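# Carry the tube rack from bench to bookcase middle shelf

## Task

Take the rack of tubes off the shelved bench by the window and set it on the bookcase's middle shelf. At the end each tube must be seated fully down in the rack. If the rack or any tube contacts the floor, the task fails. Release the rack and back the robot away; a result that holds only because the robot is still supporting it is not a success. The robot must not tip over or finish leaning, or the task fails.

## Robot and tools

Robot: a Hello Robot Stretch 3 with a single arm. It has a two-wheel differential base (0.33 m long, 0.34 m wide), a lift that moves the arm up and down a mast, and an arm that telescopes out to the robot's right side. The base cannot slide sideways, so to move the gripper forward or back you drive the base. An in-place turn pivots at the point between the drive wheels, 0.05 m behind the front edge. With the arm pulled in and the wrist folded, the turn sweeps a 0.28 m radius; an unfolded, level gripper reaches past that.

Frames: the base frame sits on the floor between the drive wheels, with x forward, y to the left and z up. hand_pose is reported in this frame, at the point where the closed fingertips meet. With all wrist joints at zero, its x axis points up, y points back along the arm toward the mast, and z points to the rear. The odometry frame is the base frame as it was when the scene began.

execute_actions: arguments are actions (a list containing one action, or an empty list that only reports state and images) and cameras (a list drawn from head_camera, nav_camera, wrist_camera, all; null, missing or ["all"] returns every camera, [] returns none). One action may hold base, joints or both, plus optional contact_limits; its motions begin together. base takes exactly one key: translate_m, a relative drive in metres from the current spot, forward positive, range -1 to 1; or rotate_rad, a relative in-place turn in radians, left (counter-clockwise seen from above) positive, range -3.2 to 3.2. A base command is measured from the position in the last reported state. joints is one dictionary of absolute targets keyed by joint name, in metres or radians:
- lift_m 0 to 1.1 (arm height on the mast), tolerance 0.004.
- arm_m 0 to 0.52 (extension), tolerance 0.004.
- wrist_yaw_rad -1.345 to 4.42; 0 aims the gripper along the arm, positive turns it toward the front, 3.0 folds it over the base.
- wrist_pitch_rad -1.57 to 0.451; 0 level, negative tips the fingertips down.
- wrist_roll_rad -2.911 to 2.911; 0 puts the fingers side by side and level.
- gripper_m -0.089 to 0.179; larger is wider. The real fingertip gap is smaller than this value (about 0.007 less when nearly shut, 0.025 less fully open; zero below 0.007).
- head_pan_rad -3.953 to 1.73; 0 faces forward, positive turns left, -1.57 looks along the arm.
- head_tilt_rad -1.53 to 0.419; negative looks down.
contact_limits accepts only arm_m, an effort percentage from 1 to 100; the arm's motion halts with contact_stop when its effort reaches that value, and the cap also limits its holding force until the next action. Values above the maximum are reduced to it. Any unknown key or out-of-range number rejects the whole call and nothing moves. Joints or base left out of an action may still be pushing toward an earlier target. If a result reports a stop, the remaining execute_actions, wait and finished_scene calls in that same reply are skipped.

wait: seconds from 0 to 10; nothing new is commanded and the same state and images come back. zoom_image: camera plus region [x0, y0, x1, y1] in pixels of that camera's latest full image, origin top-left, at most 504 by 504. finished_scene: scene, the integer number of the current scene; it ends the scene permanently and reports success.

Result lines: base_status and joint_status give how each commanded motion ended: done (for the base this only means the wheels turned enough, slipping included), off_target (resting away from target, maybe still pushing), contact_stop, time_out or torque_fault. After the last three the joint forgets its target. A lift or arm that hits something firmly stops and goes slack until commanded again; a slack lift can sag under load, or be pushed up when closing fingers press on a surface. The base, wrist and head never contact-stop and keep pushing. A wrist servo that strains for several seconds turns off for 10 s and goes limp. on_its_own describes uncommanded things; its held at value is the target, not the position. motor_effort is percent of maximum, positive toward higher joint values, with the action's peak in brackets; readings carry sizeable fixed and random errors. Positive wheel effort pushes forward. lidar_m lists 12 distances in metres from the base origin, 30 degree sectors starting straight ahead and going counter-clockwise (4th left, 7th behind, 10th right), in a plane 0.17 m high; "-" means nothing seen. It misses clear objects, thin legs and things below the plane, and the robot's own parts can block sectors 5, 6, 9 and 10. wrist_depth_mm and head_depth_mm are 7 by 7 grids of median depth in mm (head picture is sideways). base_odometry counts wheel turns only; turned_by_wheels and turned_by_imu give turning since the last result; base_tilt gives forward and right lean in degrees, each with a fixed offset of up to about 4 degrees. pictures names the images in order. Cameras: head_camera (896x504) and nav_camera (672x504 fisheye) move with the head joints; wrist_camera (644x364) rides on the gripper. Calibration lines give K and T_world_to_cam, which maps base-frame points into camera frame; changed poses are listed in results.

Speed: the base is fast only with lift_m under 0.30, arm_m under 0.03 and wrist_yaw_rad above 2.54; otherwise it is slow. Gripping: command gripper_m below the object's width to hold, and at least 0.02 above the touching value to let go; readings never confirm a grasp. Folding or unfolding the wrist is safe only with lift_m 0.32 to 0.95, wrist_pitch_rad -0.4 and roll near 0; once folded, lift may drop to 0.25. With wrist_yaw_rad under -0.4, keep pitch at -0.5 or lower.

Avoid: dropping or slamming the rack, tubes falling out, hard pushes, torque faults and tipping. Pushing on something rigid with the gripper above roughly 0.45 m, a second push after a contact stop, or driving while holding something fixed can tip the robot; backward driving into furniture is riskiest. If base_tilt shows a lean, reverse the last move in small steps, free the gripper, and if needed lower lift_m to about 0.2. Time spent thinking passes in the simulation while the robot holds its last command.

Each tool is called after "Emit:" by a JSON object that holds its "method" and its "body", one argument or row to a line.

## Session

Emit:
{"method": "execute_actions", "body": {
  "actions": [
    {"joints":{"head_tilt_rad":-0.3}}
  ]
}}

Scene clock: 0.73 s.
base_odometry: x=+0.000 y=+0.000 heading=+0.000 (m, m, rad; odometry frame)
turned_by_wheels: +0.000 (rad since the last result)
turned_by_imu: +0.000 (rad since the last result)
base_tilt: forward=+0.0 right=+2.7 (deg)
lidar_m: 1.39 2.11 1.40 1.31 1.70 2.46 1.90 2.16 1.75 1.73 1.95 1.65
head_depth_mm: 1760 1845 1919 1946 1418 2039 1624 / 1787 1868 1937 1991 1429 2090 1625 / 1800 1885 1947 2007 1451 2099 1633 / 1823 1910 1976 2033 1474 2121 1649 / 1857 1919 1987 2063 1485 2131 1599 / 1878 1947 2034 2140 2211 2056 1610 / 1893 1971 2053 2152 2270 2168 1666
base_status: not commanded
joint_positions: lift_m=+0.431 arm_m=+0.001 wrist_yaw_rad=+2.990 wrist_pitch_rad=-0.596 wrist_roll_rad=-0.002 gripper_m=+0.037 head_pan_rad=-0.005 head_tilt_rad=-0.296
joint_status: all done
motor_effort: left_wheel=+1(0) right_wheel=+0(0) lift_m=+22(22) arm_m=-1(1) wrist_yaw_rad=+0(1) wrist_pitch_rad=+4(4) wrist_roll_rad=+0(0) gripper_m=+0(1) head_pan_rad=+0(0) head_tilt_rad=-2(27) (%)
hand_pose: x=+0.0087 y=+0.0501 z=+0.4055 quat_wxyz=(+0.258, +0.689, +0.156, +0.659) (m; base frame)
wrist_depth_mm: - - - - - - - / - - - - - - - / - - - - - - - / 877 880 868 845 856 839 818 / 738 737 - 708 715 699 703 / 624 632 - 614 618 609 609 / 561 558 - - 538 541 537
pictures: head_camera (sideways: a quarter turn clockwise sets it upright), nav_camera (sideways: a quarter turn counterclockwise sets it upright), wrist_camera
camera_calibration (this result's frames):
head_camera: T_world_to_cam=[[-0.283628, 0.0462952, -0.957816, 1.26965], [-0.0396595, 0.997413, 0.059953, -0.071769], [0.958114, 0.0549908, -0.281059, 0.313384], [0, 0, 0, 1]] pos_world=[0.0570046, -0.00442849, 1.30847]
nav_camera: T_world_to_cam=[[0.227151, 0.0138064, 0.973762, -1.22196], [-0.0434648, -0.998759, 0.0243, 0.0206968], [0.972889, -0.0478441, -0.226269, 0.256761], [0, 0, 0, 1]] pos_world=[0.0286696, 0.0498266, 1.2475]
wrist_camera: T_world_to_cam=[[0.983742, -0.179112, -0.0130324, 0.00375378], [-0.127541, -0.645723, -0.752844, 0.380028], [0.126428, 0.742267, -0.658069, 0.389677], [0, 0, 0, 1]] pos_world=[-0.00448946, -0.0431792, 0.542585]
Images, in order (width x height): head_camera 896x504, nav_camera 672x504, wrist_camera 644x364.

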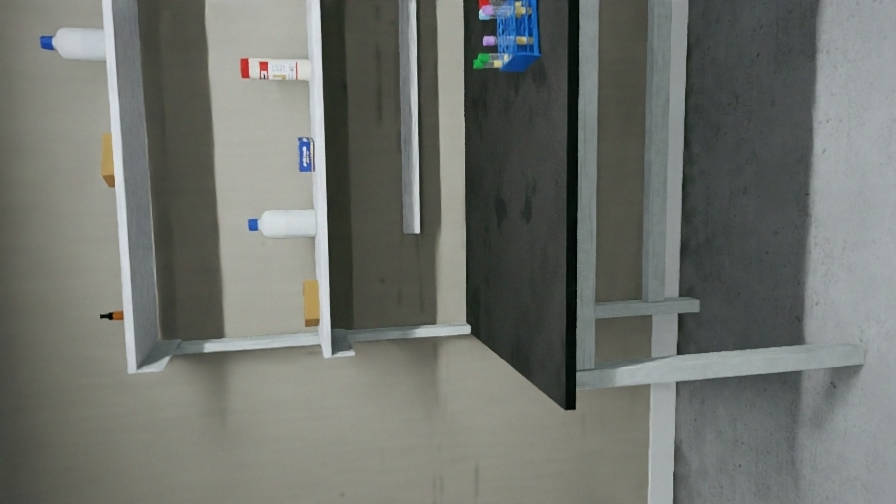

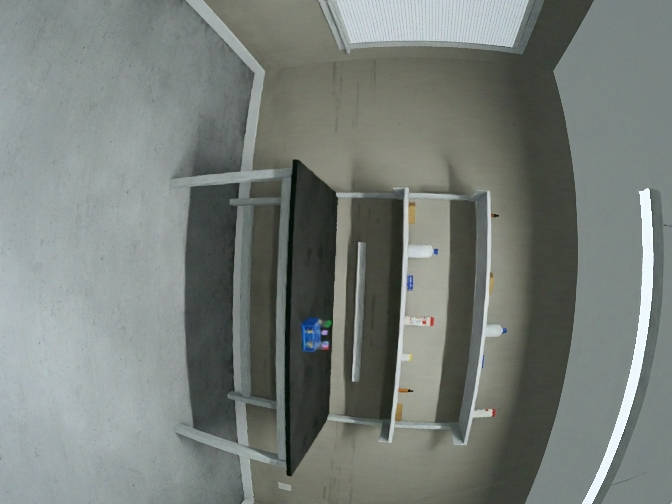

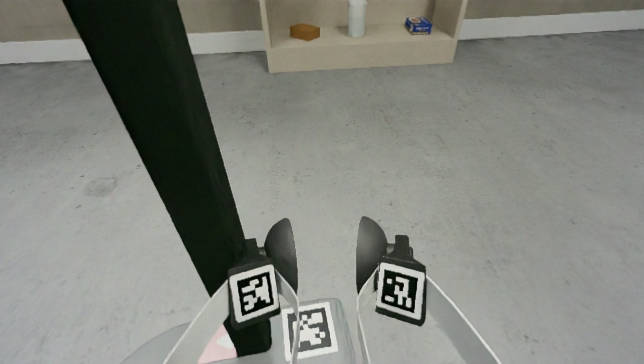

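Emit:
{"method": "execute_actions", "body": {
  "actions": [
    {"base":{"rotate_rad":-0.68},"joints":{"lift_m":0.28}}
  ],
  "cameras": []
}}

Emit:
{"method": "execute_actions", "body": {
  "actions": [
    {"base":{"translate_m":1}}
  ],
  "cameras": []
}}

Emit:
{"method": "execute_actions", "body": {
  "actions": [
    {"base":{"translate_m":0.15}}
  ],
  "cameras": []
}}

Emit:
{"method": "execute_actions", "body": {
  "actions": [
    {"base":{"rotate_rad":2.13},"joints":{"head_pan_rad":-1.2,"head_tilt_rad":-0.7}}
  ],
  "cameras": []
}}

Emit:
{"method": "execute_actions", "body": {
  "actions": [
    {"joints":{"lift_m":0.93,"wrist_pitch_rad":-0.4}}
  ]
}}

Scene clock: 3.33 s.
base_odometry: x=+0.000 y=+0.000 heading=-0.680 (m, m, rad; odometry frame)
turned_by_wheels: -0.680 (rad since the last result)
turned_by_imu: -0.679 (rad since the last result)
base_tilt: forward=+0.1 right=+2.8 (deg)
lidar_m: 1.65 1.98 1.39 1.46 1.31 1.62 2.10 1.89 2.17 1.83 1.73 1.75
head_depth_mm: 2400 2486 2567 2617 2648 2090 1624 / 2473 2589 2692 2824 2841 2097 1627 / 2333 2412 2527 2596 2706 1941 1635 / 2187 2272 2353 2391 2543 2134 1646 / 2047 2088 2190 2205 2232 2145 1658 / 1940 2003 2075 2100 1610 2137 1667 / 1848 1900 1963 1992 1411 2090 1675
base_status: done
joint_positions: lift_m=+0.280 arm_m=+0.001 wrist_yaw_rad=+2.990 wrist_pitch_rad=-0.598 wrist_roll_rad=-0.002 gripper_m=+0.037 head_pan_rad=-0.005 head_tilt_rad=-0.297
joint_status: all done
motor_effort: left_wheel=+4(10) right_wheel=-2(8) lift_m=+18(17) arm_m=+0(0) wrist_yaw_rad=+0(0) wrist_pitch_rad=+4(4) wrist_roll_rad=+0(0) gripper_m=+1(0) head_pan_rad=+0(0) head_tilt_rad=-2(2) (%)
hand_pose: x=+0.0087 y=+0.0499 z=+0.2548 quat_wxyz=(+0.259, +0.689, +0.157, +0.659) (m; base frame)
wrist_depth_mm: - - - - - - - / - - 993 966 962 947 926 / 795 766 761 751 746 747 714 / 628 621 615 604 613 595 590 / 524 521 - 547 512 509 499 / 465 - - - 445 439 432 / - - - - 383 382 384
pictures: none
No camera images: the call's "cameras" was empty. Leave "cameras" out to get every camera's image.

Scene clock: 8.27 s.
base_odometry: x=+0.778 y=-0.629 heading=-0.680 (m, m, rad; odometry frame)
turned_by_wheels: +0.000 (rad since the last result)
turned_by_imu: -0.001 (rad since the last result)
base_tilt: forward=+0.1 right=+2.7 (deg)
lidar_m: 0.65 1.16 1.18 1.11 1.87 2.02 2.85 2.82 1.79 1.22 1.13 1.15
head_depth_mm: 1615 1694 1781 1867 1945 1982 1616 / 1507 1565 1643 1717 1794 1857 1586 / 1410 1458 1532 1593 1661 1737 720 / 1318 1371 1427 1485 1549 937 690 / 1245 1287 1344 1388 1438 902 696 / 1176 1222 1198 1277 1266 908 698 / 1069 1143 1168 1232 1241 917 704
base_status: done
joint_positions: lift_m=+0.280 arm_m=+0.001 wrist_yaw_rad=+2.990 wrist_pitch_rad=-0.598 wrist_roll_rad=-0.002 gripper_m=+0.037 head_pan_rad=-0.005 head_tilt_rad=-0.297
joint_status: not commanded
motor_effort: left_wheel=+4(16) right_wheel=-3(7) lift_m=+18(18) arm_m=-1(0) wrist_yaw_rad=+0(1) wrist_pitch_rad=+4(4) wrist_roll_rad=+0(0) gripper_m=+1(0) head_pan_rad=+0(1) head_tilt_rad=-1(2) (%)
hand_pose: x=+0.0087 y=+0.0498 z=+0.2548 quat_wxyz=(+0.259, +0.689, +0.157, +0.659) (m; base frame)
wrist_depth_mm: - - - - - - 954 / - - 990 985 961 938 925 / 773 782 755 753 739 737 735 / 624 620 614 609 602 595 590 / 525 518 - 546 505 505 498 / 461 - - - 446 435 435 / - - - - 384 385 384
pictures: none
No camera images: the call's "cameras" was empty. Leave "cameras" out to get every camera's image.

Scene clock: 10.33 s.
base_odometry: x=+0.894 y=-0.723 heading=-0.680 (m, m, rad; odometry frame)
turned_by_wheels: +0.000 (rad since the last result)
turned_by_imu: +0.000 (rad since the last result)
base_tilt: forward=+0.1 right=+2.7 (deg)
lidar_m: 0.50 1.04 1.06 1.15 1.15 2.14 2.96 2.95 1.66 1.12 1.04 1.05
head_depth_mm: 1466 1525 1602 1685 1784 1857 1616 / 1358 1418 1483 1551 1629 1708 1622 / 1270 1318 1372 1431 1498 1573 1574 / 1192 1239 1282 1335 1390 1453 691 / 1125 1166 1205 1251 1298 1295 695 / 1062 1102 1126 1174 1212 911 700 / 949 1021 1016 1099 1139 917 702
base_status: done
joint_positions: lift_m=+0.280 arm_m=+0.001 wrist_yaw_rad=+2.990 wrist_pitch_rad=-0.598 wrist_roll_rad=-0.002 gripper_m=+0.037 head_pan_rad=-0.005 head_tilt_rad=-0.298
joint_status: not commanded
motor_effort: left_wheel=+4(15) right_wheel=-3(7) lift_m=+17(18) arm_m=+0(1) wrist_yaw_rad=+0(1) wrist_pitch_rad=+4(4) wrist_roll_rad=+0(0) gripper_m=+0(0) head_pan_rad=+1(0) head_tilt_rad=-1(2) (%)
hand_pose: x=+0.0087 y=+0.0498 z=+0.2547 quat_wxyz=(+0.259, +0.689, +0.157, +0.659) (m; base frame)
wrist_depth_mm: - - - - - - 827 / - - 990 987 959 930 873 / 782 768 748 762 752 730 718 / 629 622 615 615 602 593 591 / 522 526 - 547 506 501 498 / 461 - - - 441 434 435 / - - - - 383 381 381
pictures: none
No camera images: the call's "cameras" was empty. Leave "cameras" out to get every camera's image.

Scene clock: 12.90 s.
base_odometry: x=+0.894 y=-0.723 heading=+1.450 (m, m, rad; odometry frame)
turned_by_wheels: +2.130 (rad since the last result)
turned_by_imu: +2.123 (rad since the last result)
base_tilt: forward=+0.1 right=+2.7 (deg)
lidar_m: 1.97 2.14 3.08 2.85 1.58 1.10 1.04 1.06 0.50 1.04 1.07 1.15
head_depth_mm: 941 1006 1095 860 688 574 1183 / 968 1036 1135 865 692 580 1209 / 999 1069 1166 874 698 608 1211 / 1038 1111 1185 881 702 630 1219 / 1073 1168 1198 794 708 1331 1222 / 1112 1204 1215 817 714 1371 1235 / 1153 1276 1230 908 718 1419 1238
base_status: done
joint_positions: lift_m=+0.280 arm_m=+0.001 wrist_yaw_rad=+2.990 wrist_pitch_rad=-0.598 wrist_roll_rad=-0.002 gripper_m=+0.037 head_pan_rad=-1.193 head_tilt_rad=-0.692
joint_status: all done
motor_effort: left_wheel=-3(12) right_wheel=+2(10) lift_m=+18(18) arm_m=+0(1) wrist_yaw_rad=+0(0) wrist_pitch_rad=+4(4) wrist_roll_rad=+0(0) gripper_m=+1(1) head_pan_rad=-4(49) head_tilt_rad=-5(33) (%)
hand_pose: x=+0.0087 y=+0.0498 z=+0.2547 quat_wxyz=(+0.259, +0.689, +0.157, +0.659) (m; base frame)
wrist_depth_mm: - - - - - - - / - - 980 993 969 955 950 / 778 780 760 754 731 727 726 / 635 623 613 614 596 598 596 / 524 522 - 547 505 502 505 / 467 - - - 445 435 433 / - - - - 389 387 379
pictures: none
No camera images: the call's "cameras" was empty. Leave "cameras" out to get every camera's image.

Scene clock: 19.63 s.
base_odometry: x=+0.894 y=-0.723 heading=+1.450 (m, m, rad; odometry frame)
turned_by_wheels: +0.000 (rad since the last result)
turned_by_imu: +0.001 (rad since the last result)
base_tilt: forward=+0.0 right=+2.7 (deg)
lidar_m: 1.97 2.14 3.08 2.86 1.58 1.10 1.03 1.06 0.50 1.04 1.07 1.15
head_depth_mm: 939 1007 1095 861 688 - - / 971 1036 1136 867 692 - - / 1001 1073 1169 872 697 609 1171 / 1034 1111 1187 883 702 629 1218 / 1069 1166 1200 792 708 1330 1223 / 1114 1203 1216 817 713 1381 1234 / 1155 1277 1233 907 719 1416 1242
base_status: not commanded
joint_positions: lift_m=+0.930 arm_m=+0.001 wrist_yaw_rad=+2.990 wrist_pitch_rad=-0.420 wrist_roll_rad=-0.002 gripper_m=+0.037 head_pan_rad=-1.193 head_tilt_rad=-0.692
joint_status: all done
motor_effort: left_wheel=-3(3) right_wheel=+2(2) lift_m=+26(24) arm_m=+0(1) wrist_yaw_rad=+1(0) wrist_pitch_rad=+6(6) wrist_roll_rad=+0(0) gripper_m=+1(0) head_pan_rad=-4(3) head_tilt_rad=-4(4) (%)
hand_pose: x=+0.0126 y=+0.0755 z=+0.9421 quat_wxyz=(+0.199, +0.700, +0.095, +0.679) (m; base frame)
wrist_depth_mm: - - - - - - - / - - - - - - - / - - - - - - - / - - - - - - - / - - - - - - - / - - - - - - - / - - - - - - -
pictures: head_camera (sideways: a quarter turn clockwise sets it upright), nav_camera (sideways: a quarter turn counterclockwise sets it upright), wrist_camera
camera_calibration (this result's frames):
head_camera: T_world_to_cam=[[-0.191156, 0.603119, -0.774407, 1.02986], [0.920097, 0.384896, 0.0726437, -0.0941109], [0.341879, -0.698643, -0.628503, 0.76924], [0, 0, 0, 1]] pos_world=[0.0204674, -0.0474781, 1.28783]
nav_camera: T_world_to_cam=[[0.229677, -0.538061, 0.811011, -1.00963], [-0.938069, -0.344452, 0.0371345, 0.00946073], [0.259373, -0.769314, -0.583851, 0.726435], [0, 0, 0, 1]] pos_world=[0.0523456, 0.0188715, 1.2426]
wrist_camera: T_world_to_cam=[[0.984181, -0.176267, -0.0178537, 0.01583], [-0.105947, -0.504776, -0.856724, 0.887819], [0.142, 0.845063, -0.515465, 0.581127], [0, 0, 0, 1]] pos_world=[-0.00403783, -0.0401493, 1.06045]
Images, in order (width x height): head_camera 896x504, nav_camera 672x504, wrist_camera 644x364.

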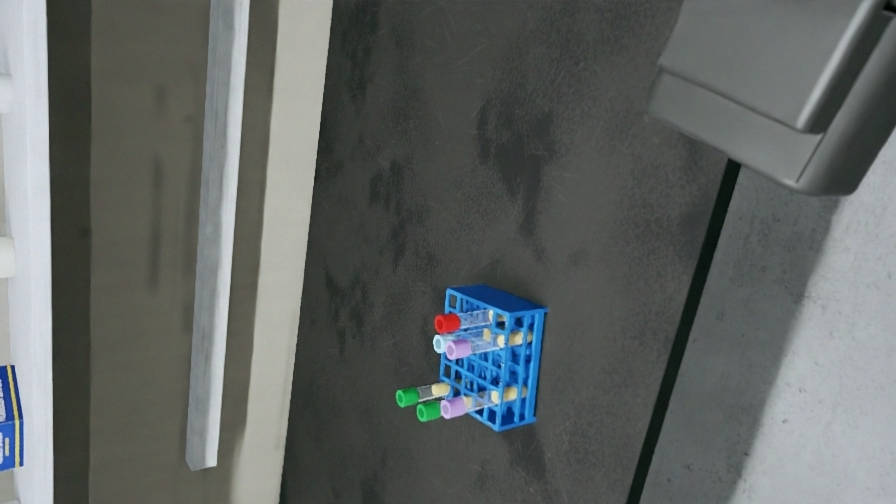

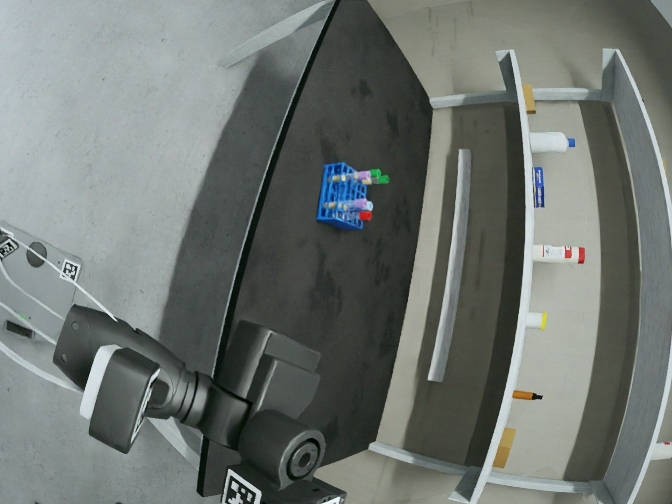

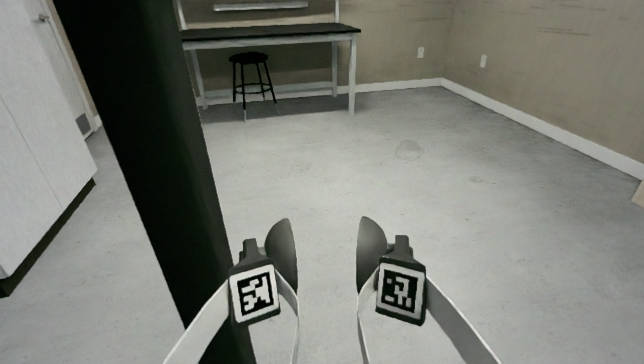

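Emit:
{"method": "execute_actions", "body": {
  "actions": [
    {"joints":{"wrist_yaw_rad":1.74,"gripper_m":0.17,"arm_m":0.375}}
  ],
  "cameras": []
}}

Emit:
{"method": "execute_actions", "body": {
  "actions": [
    {"base":{"translate_m":0.08},"joints":{"wrist_pitch_rad":-0.8,"lift_m":0.87}}
  ],
  "cameras": ["head_camera","wrist_camera"]
}}

Scene clock: 23.83 s.
base_odometry: x=+0.894 y=-0.723 heading=+1.450 (m, m, rad; odometry frame)
turned_by_wheels: +0.000 (rad since the last result)
turned_by_imu: +0.000 (rad since the last result)
base_tilt: forward=+0.0 right=+2.7 (deg)
lidar_m: 1.97 2.14 3.06 2.85 1.58 1.10 1.04 1.06 0.50 1.04 1.07 1.14
head_depth_mm: 938 1004 1097 804 687 574 1175 / 967 1035 1139 832 693 579 1207 / 998 1072 1168 878 697 609 1213 / 1032 1112 1184 883 701 629 1216 / 1073 1167 1196 794 708 1339 1227 / 1113 1200 1210 804 714 1378 1235 / 1154 1275 1228 906 718 1417 1239
base_status: not commanded
joint_positions: lift_m=+0.930 arm_m=+0.375 wrist_yaw_rad=+1.741 wrist_pitch_rad=-0.420 wrist_roll_rad=-0.002 gripper_m=+0.170 head_pan_rad=-1.193 head_tilt_rad=-0.692
joint_status: all done
motor_effort: left_wheel=-3(3) right_wheel=+3(2) lift_m=+25(25) arm_m=+2(6) wrist_yaw_rad=-1(4) wrist_pitch_rad=+6(6) wrist_roll_rad=+0(0) gripper_m=+0(84) head_pan_rad=-3(4) head_tilt_rad=-5(4) (%)
hand_pose: x=+0.1996 y=-0.4819 z=+0.9421 quat_wxyz=(+0.559, +0.623, -0.332, +0.434) (m; base frame)
wrist_depth_mm: - - - - - - 918 / - - - - - - 915 / - - - 881 792 789 771 / - - - 594 556 573 565 / - - - 464 392 465 451 / - - - 379 339 357 373 / - - 335 321 322 316 306
pictures: none
No camera images: the call's "cameras" was empty. Leave "cameras" out to get every camera's image.

Scene clock: 25.67 s.
base_odometry: x=+0.904 y=-0.643 heading=+1.450 (m, m, rad; odometry frame)
turned_by_wheels: +0.000 (rad since the last result)
turned_by_imu: +0.000 (rad since the last result)
base_tilt: forward=+0.0 right=+2.9 (deg)
lidar_m: 1.89 2.06 2.96 2.88 1.69 1.18 1.12 1.14 0.55 1.04 1.06 1.07
head_depth_mm: 935 1005 1090 - 670 575 1175 / 964 1035 1129 883 713 579 1205 / 995 1066 1156 876 700 597 1216 / 1030 1111 1177 881 699 628 1215 / 1068 1168 1200 859 696 1336 1225 / 1108 1202 1209 898 713 1374 1233 / 1153 1293 1223 903 719 1416 1237
base_status: done
joint_positions: lift_m=+0.870 arm_m=+0.375 wrist_yaw_rad=+1.741 wrist_pitch_rad=-0.810 wrist_roll_rad=-0.002 gripper_m=+0.170 head_pan_rad=-1.193 head_tilt_rad=-0.692
joint_status: all done
motor_effort: left_wheel=-3(5) right_wheel=+2(7) lift_m=+18(24) arm_m=+2(2) wrist_yaw_rad=-1(1) wrist_pitch_rad=+3(5) wrist_roll_rad=+0(0) gripper_m=+0(0) head_pan_rad=-3(4) head_tilt_rad=-5(5) (%)
hand_pose: x=+0.1357 y=-0.4929 z=+0.8068 quat_wxyz=(+0.632, +0.676, -0.205, +0.318) (m; base frame)
wrist_depth_mm: - - - 391 186 384 378 / - - 344 320 248 305 322 / - - 289 285 224 234 277 / - - 252 250 247 246 245 / - 235 224 222 221 221 219 / - 203 201 201 199 199 198 / 939 183 184 183 182 181 177
pictures: head_camera (sideways: a quarter turn clockwise sets it upright), wrist_camera
camera_calibration (this result's frames):
head_camera: T_world_to_cam=[[-0.191069, 0.603147, -0.774407, 1.02986], [0.920152, 0.384763, 0.0726437, -0.0941113], [0.341778, -0.698693, -0.628503, 0.769241], [0, 0, 0, 1]] pos_world=[0.0204605, -0.0474802, 1.28783]
wrist_camera: T_world_to_cam=[[0.138488, -0.990342, -0.00665943, -0.503522], [-0.795279, -0.107199, -0.596691, 0.57772], [0.590214, 0.0879308, -0.802444, 0.77176], [0, 0, 0, 1]] pos_world=[0.0736769, -0.50459, 0.960661]
Images, in order (width x height): head_camera 896x504, wrist_camera 644x364.

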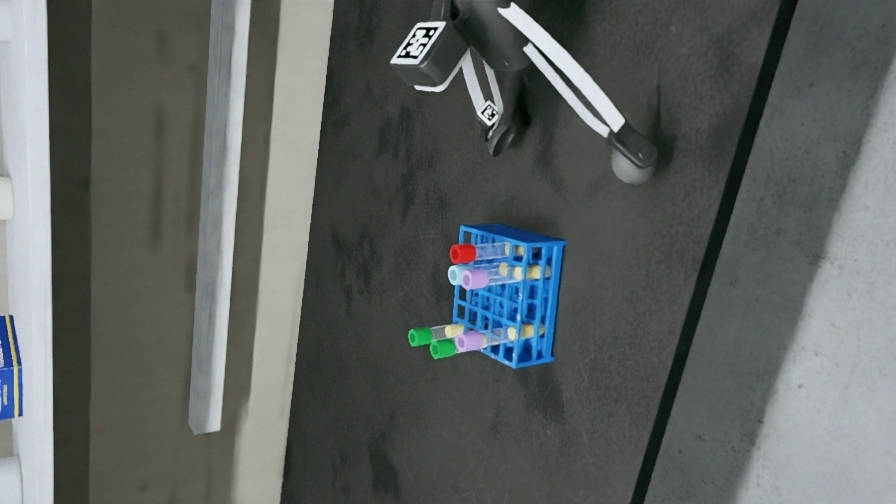

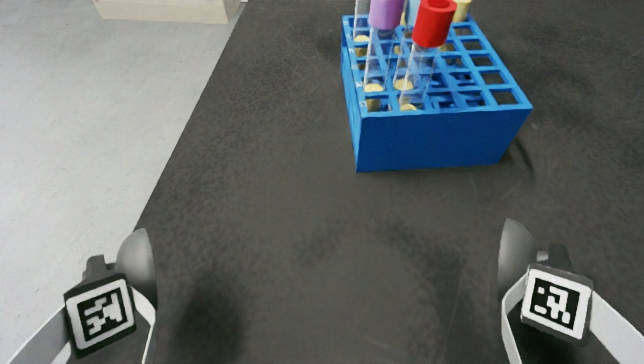

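Emit:
{"method": "execute_actions", "body": {
  "actions": [
    {"joints":{"wrist_yaw_rad":1.62,"arm_m":0.425}}
  ],
  "cameras": []
}}

Emit:
{"method": "execute_actions", "body": {
  "actions": [
    {"base":{"translate_m":0.17}}
  ],
  "cameras": ["head_camera","wrist_camera"]
}}

Scene clock: 27.27 s.
base_odometry: x=+0.904 y=-0.643 heading=+1.450 (m, m, rad; odometry frame)
turned_by_wheels: +0.000 (rad since the last result)
turned_by_imu: +0.000 (rad since the last result)
base_tilt: forward=+0.1 right=+2.8 (deg)
lidar_m: 1.90 2.06 2.96 2.88 1.70 1.18 1.12 1.14 0.55 1.04 1.06 1.07
head_depth_mm: 935 1003 1091 831 688 574 1172 / 965 1034 1128 884 677 578 1202 / 997 1072 1162 873 699 598 1214 / 1031 1111 1177 879 700 629 1217 / 1068 1162 1197 861 696 1331 1233 / 1107 1200 1211 898 713 1374 1228 / 1150 1290 1227 906 720 1417 1239
base_status: not commanded
joint_positions: lift_m=+0.870 arm_m=+0.425 wrist_yaw_rad=+1.622 wrist_pitch_rad=-0.810 wrist_roll_rad=-0.002 gripper_m=+0.170 head_pan_rad=-1.193 head_tilt_rad=-0.692
joint_status: all done
motor_effort: left_wheel=-3(3) right_wheel=+2(2) lift_m=+17(19) arm_m=+2(1) wrist_yaw_rad=-2(4) wrist_pitch_rad=+3(3) wrist_roll_rad=+0(0) gripper_m=+1(1) head_pan_rad=-3(4) head_tilt_rad=-5(4) (%)
hand_pose: x=+0.1377 y=-0.5618 z=+0.8068 quat_wxyz=(+0.650, +0.663, -0.245, +0.280) (m; base frame)
wrist_depth_mm: - - 372 282 390 384 379 / - 349 315 246 324 324 320 / - 290 274 234 275 280 278 / - 254 251 250 248 247 244 / 232 227 224 221 221 222 219 / 206 203 202 200 200 198 199 / - 182 185 182 182 181 177
pictures: none
No camera images: the call's "cameras" was empty. Leave "cameras" out to get every camera's image.

Scene clock: 30.17 s.
base_odometry: x=+0.925 y=-0.475 heading=+1.450 (m, m, rad; odometry frame)
turned_by_wheels: +0.000 (rad since the last result)
turned_by_imu: -0.001 (rad since the last result)
base_tilt: forward=+0.1 right=+2.8 (deg)
lidar_m: 1.73 1.90 2.73 2.91 1.95 1.37 1.29 0.67 1.08 1.03 1.05 0.91
head_depth_mm: 929 997 1098 846 689 574 1155 / 957 1023 1118 882 656 577 1207 / 987 1065 1159 871 660 595 1217 / 1023 1100 1185 880 702 615 1216 / 1061 1152 1195 889 709 636 1229 / 1102 1229 1214 898 713 1344 1232 / 1142 1250 1223 907 719 1402 1241
base_status: done
joint_positions: lift_m=+0.870 arm_m=+0.425 wrist_yaw_rad=+1.622 wrist_pitch_rad=-0.812 wrist_roll_rad=-0.002 gripper_m=+0.170 head_pan_rad=-1.193 head_tilt_rad=-0.692
joint_status: not commanded
motor_effort: left_wheel=-3(4) right_wheel=+2(7) lift_m=+18(18) arm_m=+2(2) wrist_yaw_rad=-2(2) wrist_pitch_rad=+3(4) wrist_roll_rad=+0(0) gripper_m=+1(0) head_pan_rad=-3(3) head_tilt_rad=-4(4) (%)
hand_pose: x=+0.1373 y=-0.5618 z=+0.8065 quat_wxyz=(+0.650, +0.663, -0.244, +0.279) (m; base frame)
wrist_depth_mm: - - 395 391 387 383 375 / - 335 322 308 318 322 318 / - 274 278 283 280 277 276 / 266 252 183 187 245 244 242 / 231 224 158 189 214 221 218 / 204 82 84 166 182 198 198 / - 179 74 149 153 180 177
pictures: head_camera (sideways: a quarter turn clockwise sets it upright), wrist_camera
camera_calibration (this result's frames):
head_camera: T_world_to_cam=[[-0.191069, 0.603147, -0.774407, 1.02986], [0.920152, 0.384763, 0.0726437, -0.0941113], [0.341778, -0.698693, -0.628503, 0.769241], [0, 0, 0, 1]] pos_world=[0.0204605, -0.0474802, 1.28783]
wrist_camera: T_world_to_cam=[[0.0201221, -0.999776, -0.00659363, -0.561014], [-0.803627, -0.0122502, -0.595008, 0.624574], [0.594793, 0.0172716, -0.803693, 0.737262], [0, 0, 0, 1]] pos_world=[0.0746945, -0.565971, 0.960459]
Images, in order (width x height): head_camera 896x504, wrist_camera 644x364.

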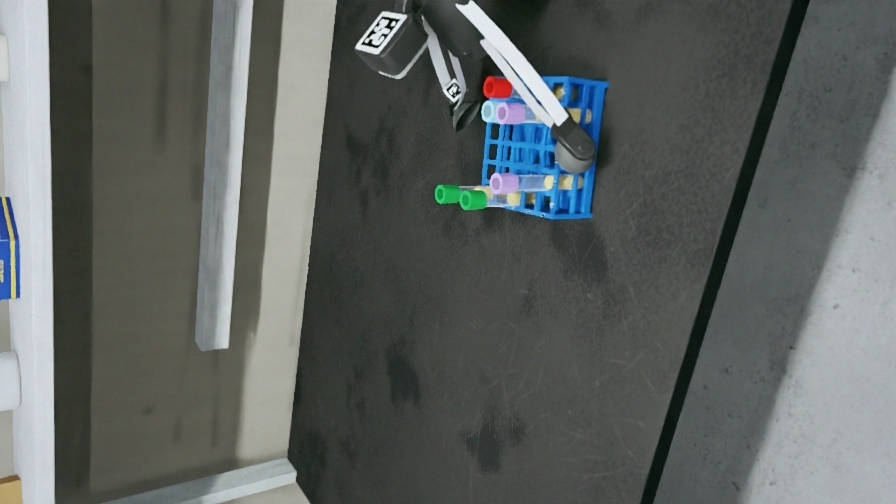

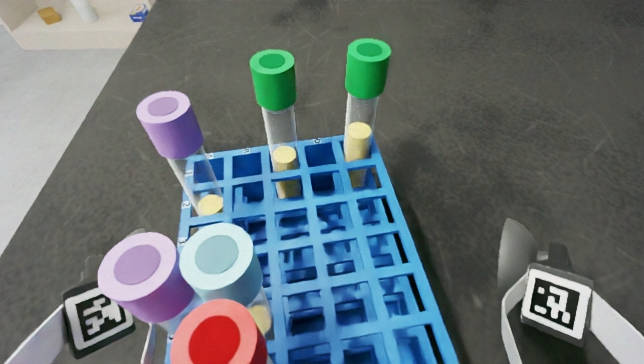

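Emit:
{"method": "execute_actions", "body": {
  "actions": [
    {"base":{"translate_m":0.02},"joints":{"wrist_yaw_rad":1.74,"arm_m":0.42,"lift_m":0.85}}
  ],
  "cameras": ["wrist_camera"]
}}

Emit:
{"method": "execute_actions", "body": {
  "actions": [
    {"joints":{"gripper_m":0.075}}
  ],
  "cameras": []
}}

Emit:
{"method": "execute_actions", "body": {
  "actions": [
    {"joints":{"lift_m":0.92,"head_pan_rad":-1.4}}
  ],
  "cameras": ["head_camera","wrist_camera"]
}}

Scene clock: 32.07 s.
base_odometry: x=+0.927 y=-0.455 heading=+1.450 (m, m, rad; odometry frame)
turned_by_wheels: +0.000 (rad since the last result)
turned_by_imu: +0.000 (rad since the last result)
base_tilt: forward=-0.1 right=+2.9 (deg)
lidar_m: 1.70 1.89 2.69 2.91 1.98 1.39 1.31 0.69 1.09 1.02 1.05 0.89
head_depth_mm: 926 996 1088 861 670 575 1155 / 955 1024 1121 883 657 577 1205 / 988 1060 1163 872 661 594 1211 / 1023 1104 1182 882 702 613 1213 / 1058 1151 1199 891 708 635 1228 / 1096 1232 1215 898 713 1343 1234 / 1140 1239 1228 906 719 1406 1238
base_status: done
joint_positions: lift_m=+0.850 arm_m=+0.420 wrist_yaw_rad=+1.738 wrist_pitch_rad=-0.812 wrist_roll_rad=-0.002 gripper_m=+0.170 head_pan_rad=-1.193 head_tilt_rad=-0.692
joint_status: all done
motor_effort: left_wheel=-3(9) right_wheel=+3(9) lift_m=+18(18) arm_m=-2(4) wrist_yaw_rad=+3(4) wrist_pitch_rad=+4(4) wrist_roll_rad=+0(0) gripper_m=+0(0) head_pan_rad=-3(3) head_tilt_rad=-5(5) (%)
hand_pose: x=+0.1353 y=-0.5390 z=+0.7864 quat_wxyz=(+0.633, +0.676, -0.205, +0.316) (m; base frame)
wrist_depth_mm: - - 356 338 338 342 339 / - 319 106 276 282 287 288 / - 259 173 253 251 250 247 / - 227 186 160 158 220 219 / 207 198 67 138 165 196 196 / 184 60 61 117 126 125 178 / - 160 61 138 140 160 159
pictures: wrist_camera
camera_calibration (this result's frames):
wrist_camera: T_world_to_cam=[[0.135842, -0.990709, -0.00658188, -0.54907], [-0.79702, -0.105334, -0.594697, 0.559953], [0.588478, 0.0860309, -0.803923, 0.760067], [0, 0, 0, 1]] pos_world=[0.0735981, -0.550375, 0.940423]
Images, in order (width x height): wrist_camera 644x364.

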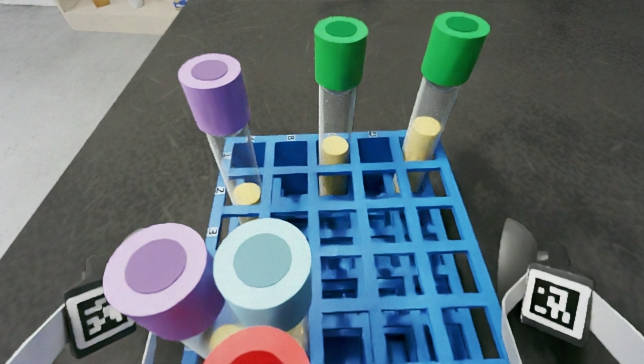

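Scene clock: 33.97 s.
base_odometry: x=+0.927 y=-0.455 heading=+1.450 (m, m, rad; odometry frame)
turned_by_wheels: +0.000 (rad since the last result)
turned_by_imu: +0.000 (rad since the last result)
base_tilt: forward=+0.0 right=+2.9 (deg)
lidar_m: 1.71 1.89 2.69 2.91 1.99 1.39 1.31 0.69 1.08 1.03 1.05 0.89
head_depth_mm: 926 997 1086 - 687 574 1154 / 957 1028 1117 870 654 578 1205 / 991 1063 1160 871 660 594 1212 / 1027 1102 1187 880 705 615 1221 / 1057 1152 1194 889 707 636 1223 / 1099 1229 1213 898 711 1347 1232 / 1140 1240 1229 906 717 1405 1245
base_status: not commanded
joint_positions: lift_m=+0.850 arm_m=+0.420 wrist_yaw_rad=+1.740 wrist_pitch_rad=-0.767 wrist_roll_rad=-0.019 gripper_m=+0.079 head_pan_rad=-1.193 head_tilt_rad=-0.692
joint_status: gripper_m off_target (ended at +0.079, target +0.075)
motor_effort: left_wheel=-7(11) right_wheel=+8(13) lift_m=+16(18) arm_m=-2(2) wrist_yaw_rad=+0(5) wrist_pitch_rad=-10(14) wrist_roll_rad=+11(13) gripper_m=-23(100) head_pan_rad=-4(3) head_tilt_rad=-4(4) (%)
hand_pose: x=+0.1440 y=-0.5371 z=+0.7938 quat_wxyz=(+0.628, +0.668, -0.214, +0.337) (m; base frame)
wrist_depth_mm: - - 401 403 401 395 393 / - - 307 305 303 316 322 / - 276 260 278 275 275 273 / - 241 188 182 182 239 238 / 218 211 71 141 152 215 211 / 190 125 66 72 154 - 189 / 175 168 60 118 139 164 171
pictures: none
No camera images: the call's "cameras" was empty. Leave "cameras" out to get every camera's image.

Scene clock: 35.43 s.
base_odometry: x=+0.927 y=-0.455 heading=+1.450 (m, m, rad; odometry frame)
turned_by_wheels: +0.000 (rad since the last result)
turned_by_imu: +0.001 (rad since the last result)
base_tilt: forward=+0.0 right=+2.8 (deg)
lidar_m: 1.71 1.89 2.69 2.91 1.99 1.39 1.30 0.69 1.08 1.03 1.05 0.89
head_depth_mm: 927 995 - 855 687 575 1175 / 941 1015 1127 834 692 577 1205 / 954 1030 1136 677 677 581 1210 / 967 1044 1143 695 664 597 1220 / 982 1065 1160 856 686 602 1226 / 996 1081 1184 899 712 621 1230 / 978 1105 1206 906 717 626 1237
base_status: not commanded
joint_positions: lift_m=+0.920 arm_m=+0.420 wrist_yaw_rad=+1.739 wrist_pitch_rad=-0.824 wrist_roll_rad=-0.007 gripper_m=+0.085 head_pan_rad=-1.393 head_tilt_rad=-0.692
joint_status: all done
on_its_own: gripper_m is held at +0.084, not at your +0.075, by its stall guard, which is not easing now
motor_effort: left_wheel=-1(7) right_wheel=+1(8) lift_m=+26(28) arm_m=-2(2) wrist_yaw_rad=+2(1) wrist_pitch_rad=+7(10) wrist_roll_rad=+3(10) gripper_m=-20(24) head_pan_rad=-4(23) head_tilt_rad=-4(4) (%)
hand_pose: x=+0.1328 y=-0.5391 z=+0.8540 quat_wxyz=(+0.636, +0.676, -0.199, +0.315) (m; base frame)
wrist_depth_mm: - - 503 472 469 464 462 / - - 391 134 378 382 393 / - - 174 348 346 342 339 / - 327 181 172 184 306 300 / - 277 72 145 153 276 271 / - 154 67 73 160 - 245 / 965 224 72 139 146 222 223
pictures: head_camera (sideways: a quarter turn clockwise sets it upright), wrist_camera
camera_calibration (this result's frames):
head_camera: T_world_to_cam=[[-0.0677484, 0.629647, -0.773922, 1.02847], [0.978196, 0.194558, 0.0726578, -0.0944836], [0.196321, -0.752125, -0.629099, 0.770904], [0, 0, 0, 1]] pos_world=[0.0107559, -0.0493745, 1.2878]
wrist_camera: T_world_to_cam=[[0.140771, -0.990039, -0.00264729, -0.552099], [-0.803283, -0.112653, -0.584847, 0.586594], [0.578723, 0.0844559, -0.811139, 0.822474], [0, 0, 0, 1]] pos_world=[0.0729351, -0.549981, 1.00875]
Images, in order (width x height): head_camera 896x504, wrist_camera 644x364.

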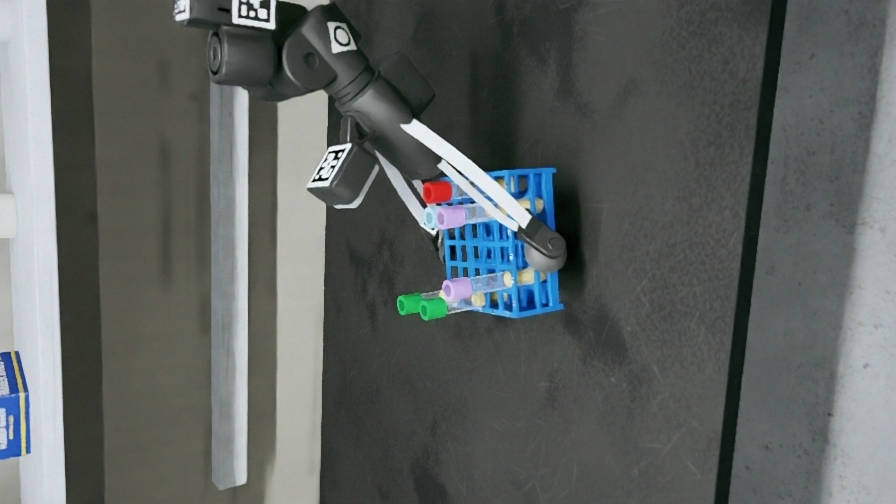

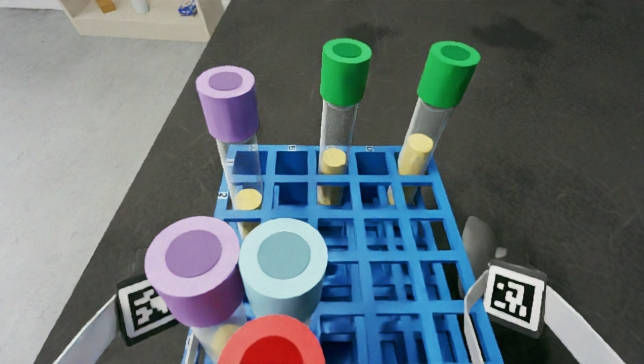

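Emit:
{"method": "execute_actions", "body": {
  "actions": [
    {"joints":{"arm_m":0.02}}
  ],
  "cameras": []
}}

Emit:
{"method": "execute_actions", "body": {
  "actions": [
    {"base":{"rotate_rad":0.59}}
  ],
  "cameras": []
}}

Emit:
{"method": "execute_actions", "body": {
  "actions": [
    {"base":{"translate_m":1.0},"joints":{"wrist_yaw_rad":0}}
  ],
  "cameras": []
}}

Emit:
{"method": "execute_actions", "body": {
  "actions": [
    {"base":{"translate_m":0.27}}
  ],
  "cameras": []
}}

Emit:
{"method": "execute_actions", "body": {
  "actions": [
    {"base":{"rotate_rad":0.98},"joints":{"lift_m":0.8,"head_pan_rad":-1.57,"head_tilt_rad":-0.8}}
  ]
}}

Scene clock: 39.80 s.
base_odometry: x=+0.927 y=-0.455 heading=+1.450 (m, m, rad; odometry frame)
turned_by_wheels: +0.000 (rad since the last result)
turned_by_imu: +0.001 (rad since the last result)
base_tilt: forward=+0.0 right=+2.6 (deg)
lidar_m: 1.71 1.89 2.71 2.91 1.98 1.38 1.30 0.69 1.08 1.02 1.05 0.89
head_depth_mm: 930 999 1092 858 706 - - / 938 1014 1104 869 712 565 - / 953 1030 1125 873 698 581 1263 / 969 1046 1143 882 702 599 - / 984 1063 1163 890 708 603 - / 997 1086 1184 897 713 620 1255 / 973 1100 1208 908 720 627 1234
base_status: not commanded
joint_positions: lift_m=+0.920 arm_m=+0.020 wrist_yaw_rad=+1.739 wrist_pitch_rad=-0.825 wrist_roll_rad=-0.007 gripper_m=+0.085 head_pan_rad=-1.393 head_tilt_rad=-0.692
joint_status: all done
on_its_own: gripper_m is held at +0.084, not at your +0.075, by its stall guard, which is not easing now
motor_effort: left_wheel=-1(1) right_wheel=+1(1) lift_m=+26(27) arm_m=-3(4) wrist_yaw_rad=+1(1) wrist_pitch_rad=+7(7) wrist_roll_rad=+3(3) gripper_m=-20(21) head_pan_rad=-3(3) head_tilt_rad=-4(4) (%)
hand_pose: x=+0.1327 y=-0.1392 z=+0.8539 quat_wxyz=(+0.635, +0.677, -0.199, +0.314) (m; base frame)
wrist_depth_mm: - - - - - 482 458 / - - - 135 - 408 396 / - - 175 - - - 342 / - - 180 173 184 - 305 / - - 72 144 152 - 277 / - 541 67 73 159 - 256 / 985 948 72 139 145 936 230
pictures: none
No camera images: the call's "cameras" was empty. Leave "cameras" out to get every camera's image.

Scene clock: 41.70 s.
base_odometry: x=+0.927 y=-0.455 heading=+2.040 (m, m, rad; odometry frame)
turned_by_wheels: +0.590 (rad since the last result)
turned_by_imu: +0.590 (rad since the last result)
base_tilt: forward=+0.0 right=+2.7 (deg)
lidar_m: 1.89 2.89 2.90 1.85 1.37 1.30 0.69 1.06 1.03 1.07 0.89 1.71
head_depth_mm: 1049 1134 1140 857 708 - - / 1127 1241 1155 865 712 1343 - / 1164 1308 1173 874 697 1346 1268 / 1068 1477 1182 882 724 1421 - / 1449 1630 1729 890 1577 1432 - / 1609 1823 2074 900 1225 1374 1257 / 1785 1988 2184 981 1697 1447 1235
base_status: done
joint_positions: lift_m=+0.920 arm_m=+0.020 wrist_yaw_rad=+1.739 wrist_pitch_rad=-0.825 wrist_roll_rad=-0.007 gripper_m=+0.085 head_pan_rad=-1.393 head_tilt_rad=-0.692
joint_status: not commanded
on_its_own: gripper_m is held at +0.084, not at your +0.075, by its stall guard, which is not easing now
motor_effort: left_wheel=-3(7) right_wheel=+2(6) lift_m=+26(26) arm_m=-2(3) wrist_yaw_rad=+1(1) wrist_pitch_rad=+7(7) wrist_roll_rad=+3(3) gripper_m=-20(21) head_pan_rad=-4(3) head_tilt_rad=-3(4) (%)
hand_pose: x=+0.1326 y=-0.1392 z=+0.8538 quat_wxyz=(+0.636, +0.677, -0.199, +0.314) (m; base frame)
wrist_depth_mm: - - - - - - - / - - - 135 - - - / - - 174 - - - - / - - 181 173 183 - - / - - 72 145 153 - 840 / - 534 67 73 160 - - / 959 958 72 140 146 935 943
pictures: none
No camera images: the call's "cameras" was empty. Leave "cameras" out to get every camera's image.

Scene clock: 52.67 s.
base_odometry: x=+0.475 y=+0.437 heading=+2.040 (m, m, rad; odometry frame)
turned_by_wheels: +0.000 (rad since the last result)
turned_by_imu: -0.001 (rad since the last result)
base_tilt: forward=+0.0 right=+2.7 (deg)
lidar_m: 0.99 1.64 2.33 2.76 2.27 2.17 1.69 1.59 0.89 1.57 0.86 0.92
head_depth_mm: 1540 1672 1830 1973 1713 - - / 1641 1802 2012 2078 1738 397 - / 1523 1684 1902 2026 1695 1345 1166 / 1377 1499 1684 1891 1709 1422 1218 / 1260 1353 1497 1667 1715 1434 1226 / 1156 1244 1362 1488 1613 1437 1231 / 1069 1147 1233 1344 1479 1377 1234
base_status: done
joint_positions: lift_m=+0.920 arm_m=+0.020 wrist_yaw_rad=+0.002 wrist_pitch_rad=-0.825 wrist_roll_rad=-0.006 gripper_m=+0.085 head_pan_rad=-1.393 head_tilt_rad=-0.692
joint_status: all done
on_its_own: gripper_m is held at +0.084, not at your +0.075, by its stall guard, which is not easing now
motor_effort: left_wheel=-3(4) right_wheel=+2(7) lift_m=+26(26) arm_m=-2(3) wrist_yaw_rad=-3(5) wrist_pitch_rad=+8(8) wrist_roll_rad=+3(3) gripper_m=-20(20) head_pan_rad=-3(3) head_tilt_rad=-4(4) (%)
hand_pose: x=-0.0212 y=-0.3213 z=+0.8538 quat_wxyz=(+0.650, +0.285, -0.645, -0.282) (m; base frame)
wrist_depth_mm: 835 - - - - - 527 / 897 - - 133 - - - / 934 - 175 - - - - / - - 180 173 175 - - / 990 - 72 144 153 - - / 951 506 67 73 160 - - / 879 928 72 140 145 933 950
pictures: none
No camera images: the call's "cameras" was empty. Leave "cameras" out to get every camera's image.

Scene clock: 56.33 s.
base_odometry: x=+0.353 y=+0.678 heading=+2.040 (m, m, rad; odometry frame)
turned_by_wheels: +0.000 (rad since the last result)
turned_by_imu: +0.000 (rad since the last result)
base_tilt: forward=-0.1 right=+2.8 (deg)
lidar_m: 0.72 1.31 2.24 2.68 2.49 2.41 1.96 1.06 1.06 1.25 0.70 0.68
head_depth_mm: 1553 1754 1960 2070 1709 - - / 1353 1508 1746 1951 1721 397 - / 1214 1327 1523 1725 1688 1343 1166 / 1091 1197 1333 1505 1612 1418 1217 / 989 1082 1182 1320 1477 1330 1200 / 916 991 1056 831 944 1236 1155 / 848 891 747 939 1008 900 1141
base_status: done
joint_positions: lift_m=+0.920 arm_m=+0.020 wrist_yaw_rad=+0.002 wrist_pitch_rad=-0.825 wrist_roll_rad=-0.006 gripper_m=+0.085 head_pan_rad=-1.393 head_tilt_rad=-0.692
joint_status: not commanded
on_its_own: gripper_m is held at +0.084, not at your +0.075, by its stall guard, which is not easing now
motor_effort: left_wheel=-3(5) right_wheel=+2(8) lift_m=+26(27) arm_m=-2(2) wrist_yaw_rad=-2(3) wrist_pitch_rad=+8(7) wrist_roll_rad=+3(3) gripper_m=-20(20) head_pan_rad=-3(4) head_tilt_rad=-5(4) (%)
hand_pose: x=-0.0213 y=-0.3213 z=+0.8538 quat_wxyz=(+0.650, +0.285, -0.645, -0.282) (m; base frame)
wrist_depth_mm: 644 819 - - - - - / 472 861 - 133 - - - / 636 936 174 - - - - / 583 669 181 173 175 - - / 537 930 72 145 153 - - / 857 486 67 73 159 - - / 866 901 72 140 145 917 949
pictures: none
No camera images: the call's "cameras" was empty. Leave "cameras" out to get every camera's image.

Scene clock: 58.83 s.
base_odometry: x=+0.353 y=+0.678 heading=+3.019 (m, m, rad; odometry frame)
turned_by_wheels: +0.980 (rad since the last result)
turned_by_imu: +0.979 (rad since the last result)
base_tilt: forward=+0.1 right=+2.7 (deg)
lidar_m: 2.24 2.24 2.53 2.42 2.48 1.76 1.06 1.33 0.70 0.68 0.72 1.23
head_depth_mm: 726 610 937 1031 952 1227 - / 738 618 934 1043 958 593 - / 747 627 935 1041 944 - - / 734 626 935 1043 975 885 1151 / 743 647 934 1044 982 1257 1175 / 745 622 935 1046 988 1253 1181 / 753 631 936 1039 969 1222 1187
base_status: done
joint_positions: lift_m=+0.800 arm_m=+0.020 wrist_yaw_rad=+0.002 wrist_pitch_rad=-0.825 wrist_roll_rad=-0.006 gripper_m=+0.085 head_pan_rad=-1.563 head_tilt_rad=-0.790
joint_status: all done
on_its_own: gripper_m is held at +0.084, not at your +0.075, by its stall guard, which is not easing now
motor_effort: left_wheel=-3(9) right_wheel=+3(6) lift_m=+19(27) arm_m=-2(2) wrist_yaw_rad=-2(2) wrist_pitch_rad=+7(7) wrist_roll_rad=+3(3) gripper_m=-20(21) head_pan_rad=-3(22) head_tilt_rad=-5(19) (%)
hand_pose: x=-0.0213 y=-0.3213 z=+0.7342 quat_wxyz=(+0.650, +0.285, -0.645, -0.282) (m; base frame)
wrist_depth_mm: 549 615 617 616 625 548 416 / 537 570 549 133 526 520 799 / 493 512 175 500 495 513 995 / - 792 181 172 175 - - / - 779 72 144 153 - 992 / 930 474 67 73 160 - 924 / 851 826 72 140 145 828 828
pictures: head_camera (sideways: a quarter turn clockwise sets it upright), nav_camera (sideways: a quarter turn counterclockwise sets it upright), wrist_camera
camera_calibration (this result's frames):
head_camera: T_world_to_cam=[[0.0393589, 0.704502, -0.70861, 0.942694], [0.997073, 0.0188252, 0.0740973, -0.0964636], [0.0655415, -0.709452, -0.701699, 0.866134], [0, 0, 0, 1]] pos_world=[0.00231017, -0.0478328, 1.28292]
nav_camera: T_world_to_cam=[[0.0201135, -0.661603, 0.749584, -0.928283], [-0.999116, 0.0143748, 0.0394967, 0.00676277], [-0.0369062, -0.749716, -0.660729, 0.828249], [0, 0, 0, 1]] pos_world=[0.0559953, 0.00670039, 1.24281]
wrist_camera: T_world_to_cam=[[-0.999649, 0.0262864, -0.00328147, -0.0123895], [0.0232524, 0.811351, -0.584097, 0.731342], [-0.0126914, -0.583968, -0.811677, 0.569137], [0, 0, 0, 1]] pos_world=[-0.0221674, -0.260692, 0.889089]
Images, in order (width x height): head_camera 896x504, nav_camera 672x504, wrist_camera 644x364.

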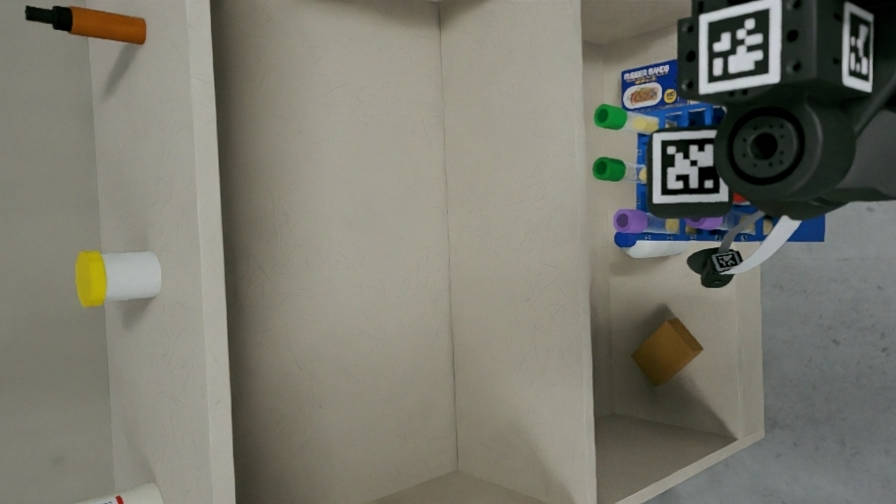

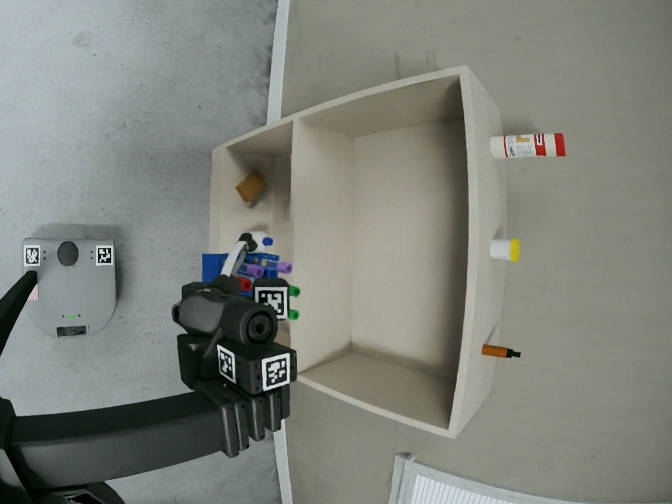

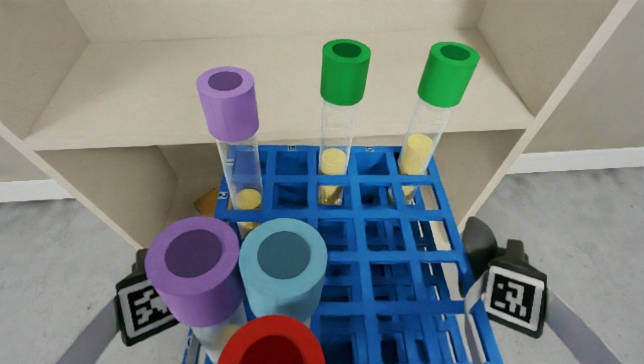

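Emit:
{"method": "execute_actions", "body": {
  "actions": [
    {"joints":{"lift_m":0.69,"arm_m":0.37}}
  ],
  "cameras": ["wrist_camera","head_camera"]
}}

Scene clock: 62.67 s.
base_odometry: x=+0.353 y=+0.678 heading=+3.019 (m, m, rad; odometry frame)
turned_by_wheels: +0.000 (rad since the last result)
turned_by_imu: +0.000 (rad since the last result)
base_tilt: forward=-0.1 right=+2.8 (deg)
lidar_m: 2.24 2.24 2.53 2.42 2.49 1.77 1.06 1.33 0.70 0.68 0.72 1.23
head_depth_mm: 726 608 936 1034 928 - 1131 / 738 617 936 - 1281 1233 1160 / 747 628 933 - 1117 1249 1163 / 735 628 935 1042 973 1230 1166 / 745 645 935 1040 982 1253 1175 / 744 623 938 1045 988 1253 1183 / 754 631 933 1040 971 1224 1187
base_status: not commanded
joint_positions: lift_m=+0.690 arm_m=+0.370 wrist_yaw_rad=+0.001 wrist_pitch_rad=-0.826 wrist_roll_rad=-0.006 gripper_m=+0.085 head_pan_rad=-1.563 head_tilt_rad=-0.790
joint_status: all done
on_its_own: gripper_m is held at +0.084, not at your +0.075, by its stall guard, which is not easing now
motor_effort: left_wheel=-3(3) right_wheel=+3(3) lift_m=+19(19) arm_m=+2(0) wrist_yaw_rad=+0(2) wrist_pitch_rad=+8(8) wrist_roll_rad=+2(3) gripper_m=-21(20) head_pan_rad=-3(3) head_tilt_rad=-5(5) (%)
hand_pose: x=-0.0215 y=-0.6707 z=+0.6242 quat_wxyz=(+0.650, +0.285, -0.645, -0.283) (m; base frame)
wrist_depth_mm: 257 260 262 266 270 274 280 / 295 298 285 133 295 319 323 / 323 330 175 324 324 319 319 / 290 289 181 173 175 283 281 / 259 259 72 144 153 258 253 / 235 146 67 73 160 - 229 / 215 210 72 140 145 206 209
pictures: head_camera (sideways: a quarter turn clockwise sets it upright), wrist_camera
camera_calibration (this result's frames):
head_camera: T_world_to_cam=[[0.0393765, 0.704523, -0.708588, 0.942665], [0.997074, 0.0187977, 0.0740977, -0.096464], [0.0655234, -0.709432, -0.701721, 0.866163], [0, 0, 0, 1]] pos_world=[0.00230896, -0.0478321, 1.28291]
wrist_camera: T_world_to_cam=[[-0.999611, 0.0276404, -0.00369854, -0.00253583], [0.024602, 0.811631, -0.583652, 0.950444], [-0.0131305, -0.583516, -0.811995, 0.27625], [0, 0, 0, 1]] pos_world=[-0.0222904, -0.610143, 0.779033]
Images, in order (width x height): head_camera 896x504, wrist_camera 644x364.

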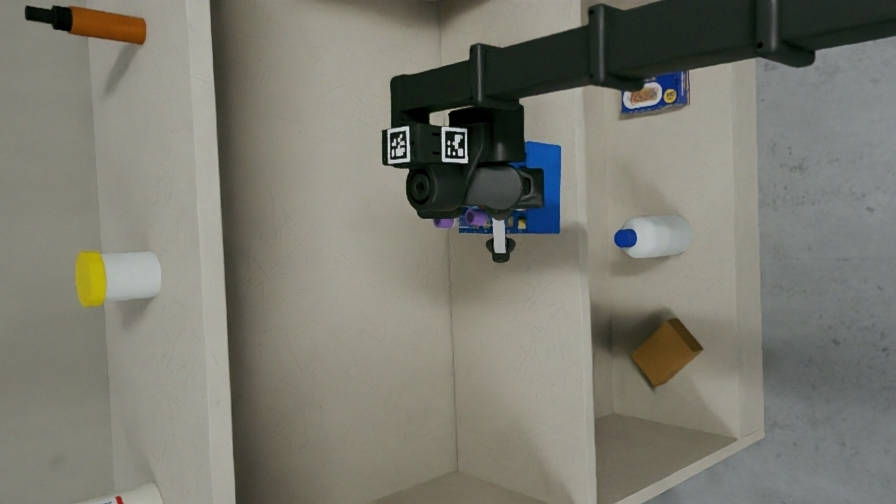

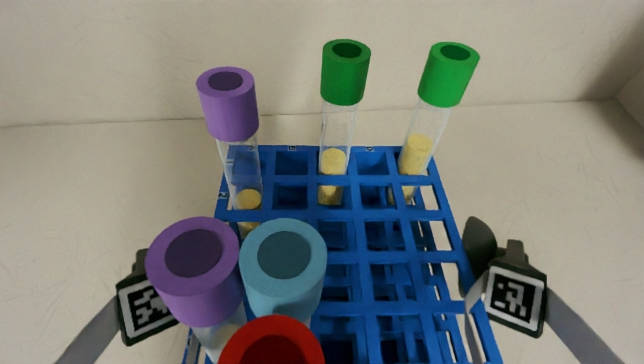

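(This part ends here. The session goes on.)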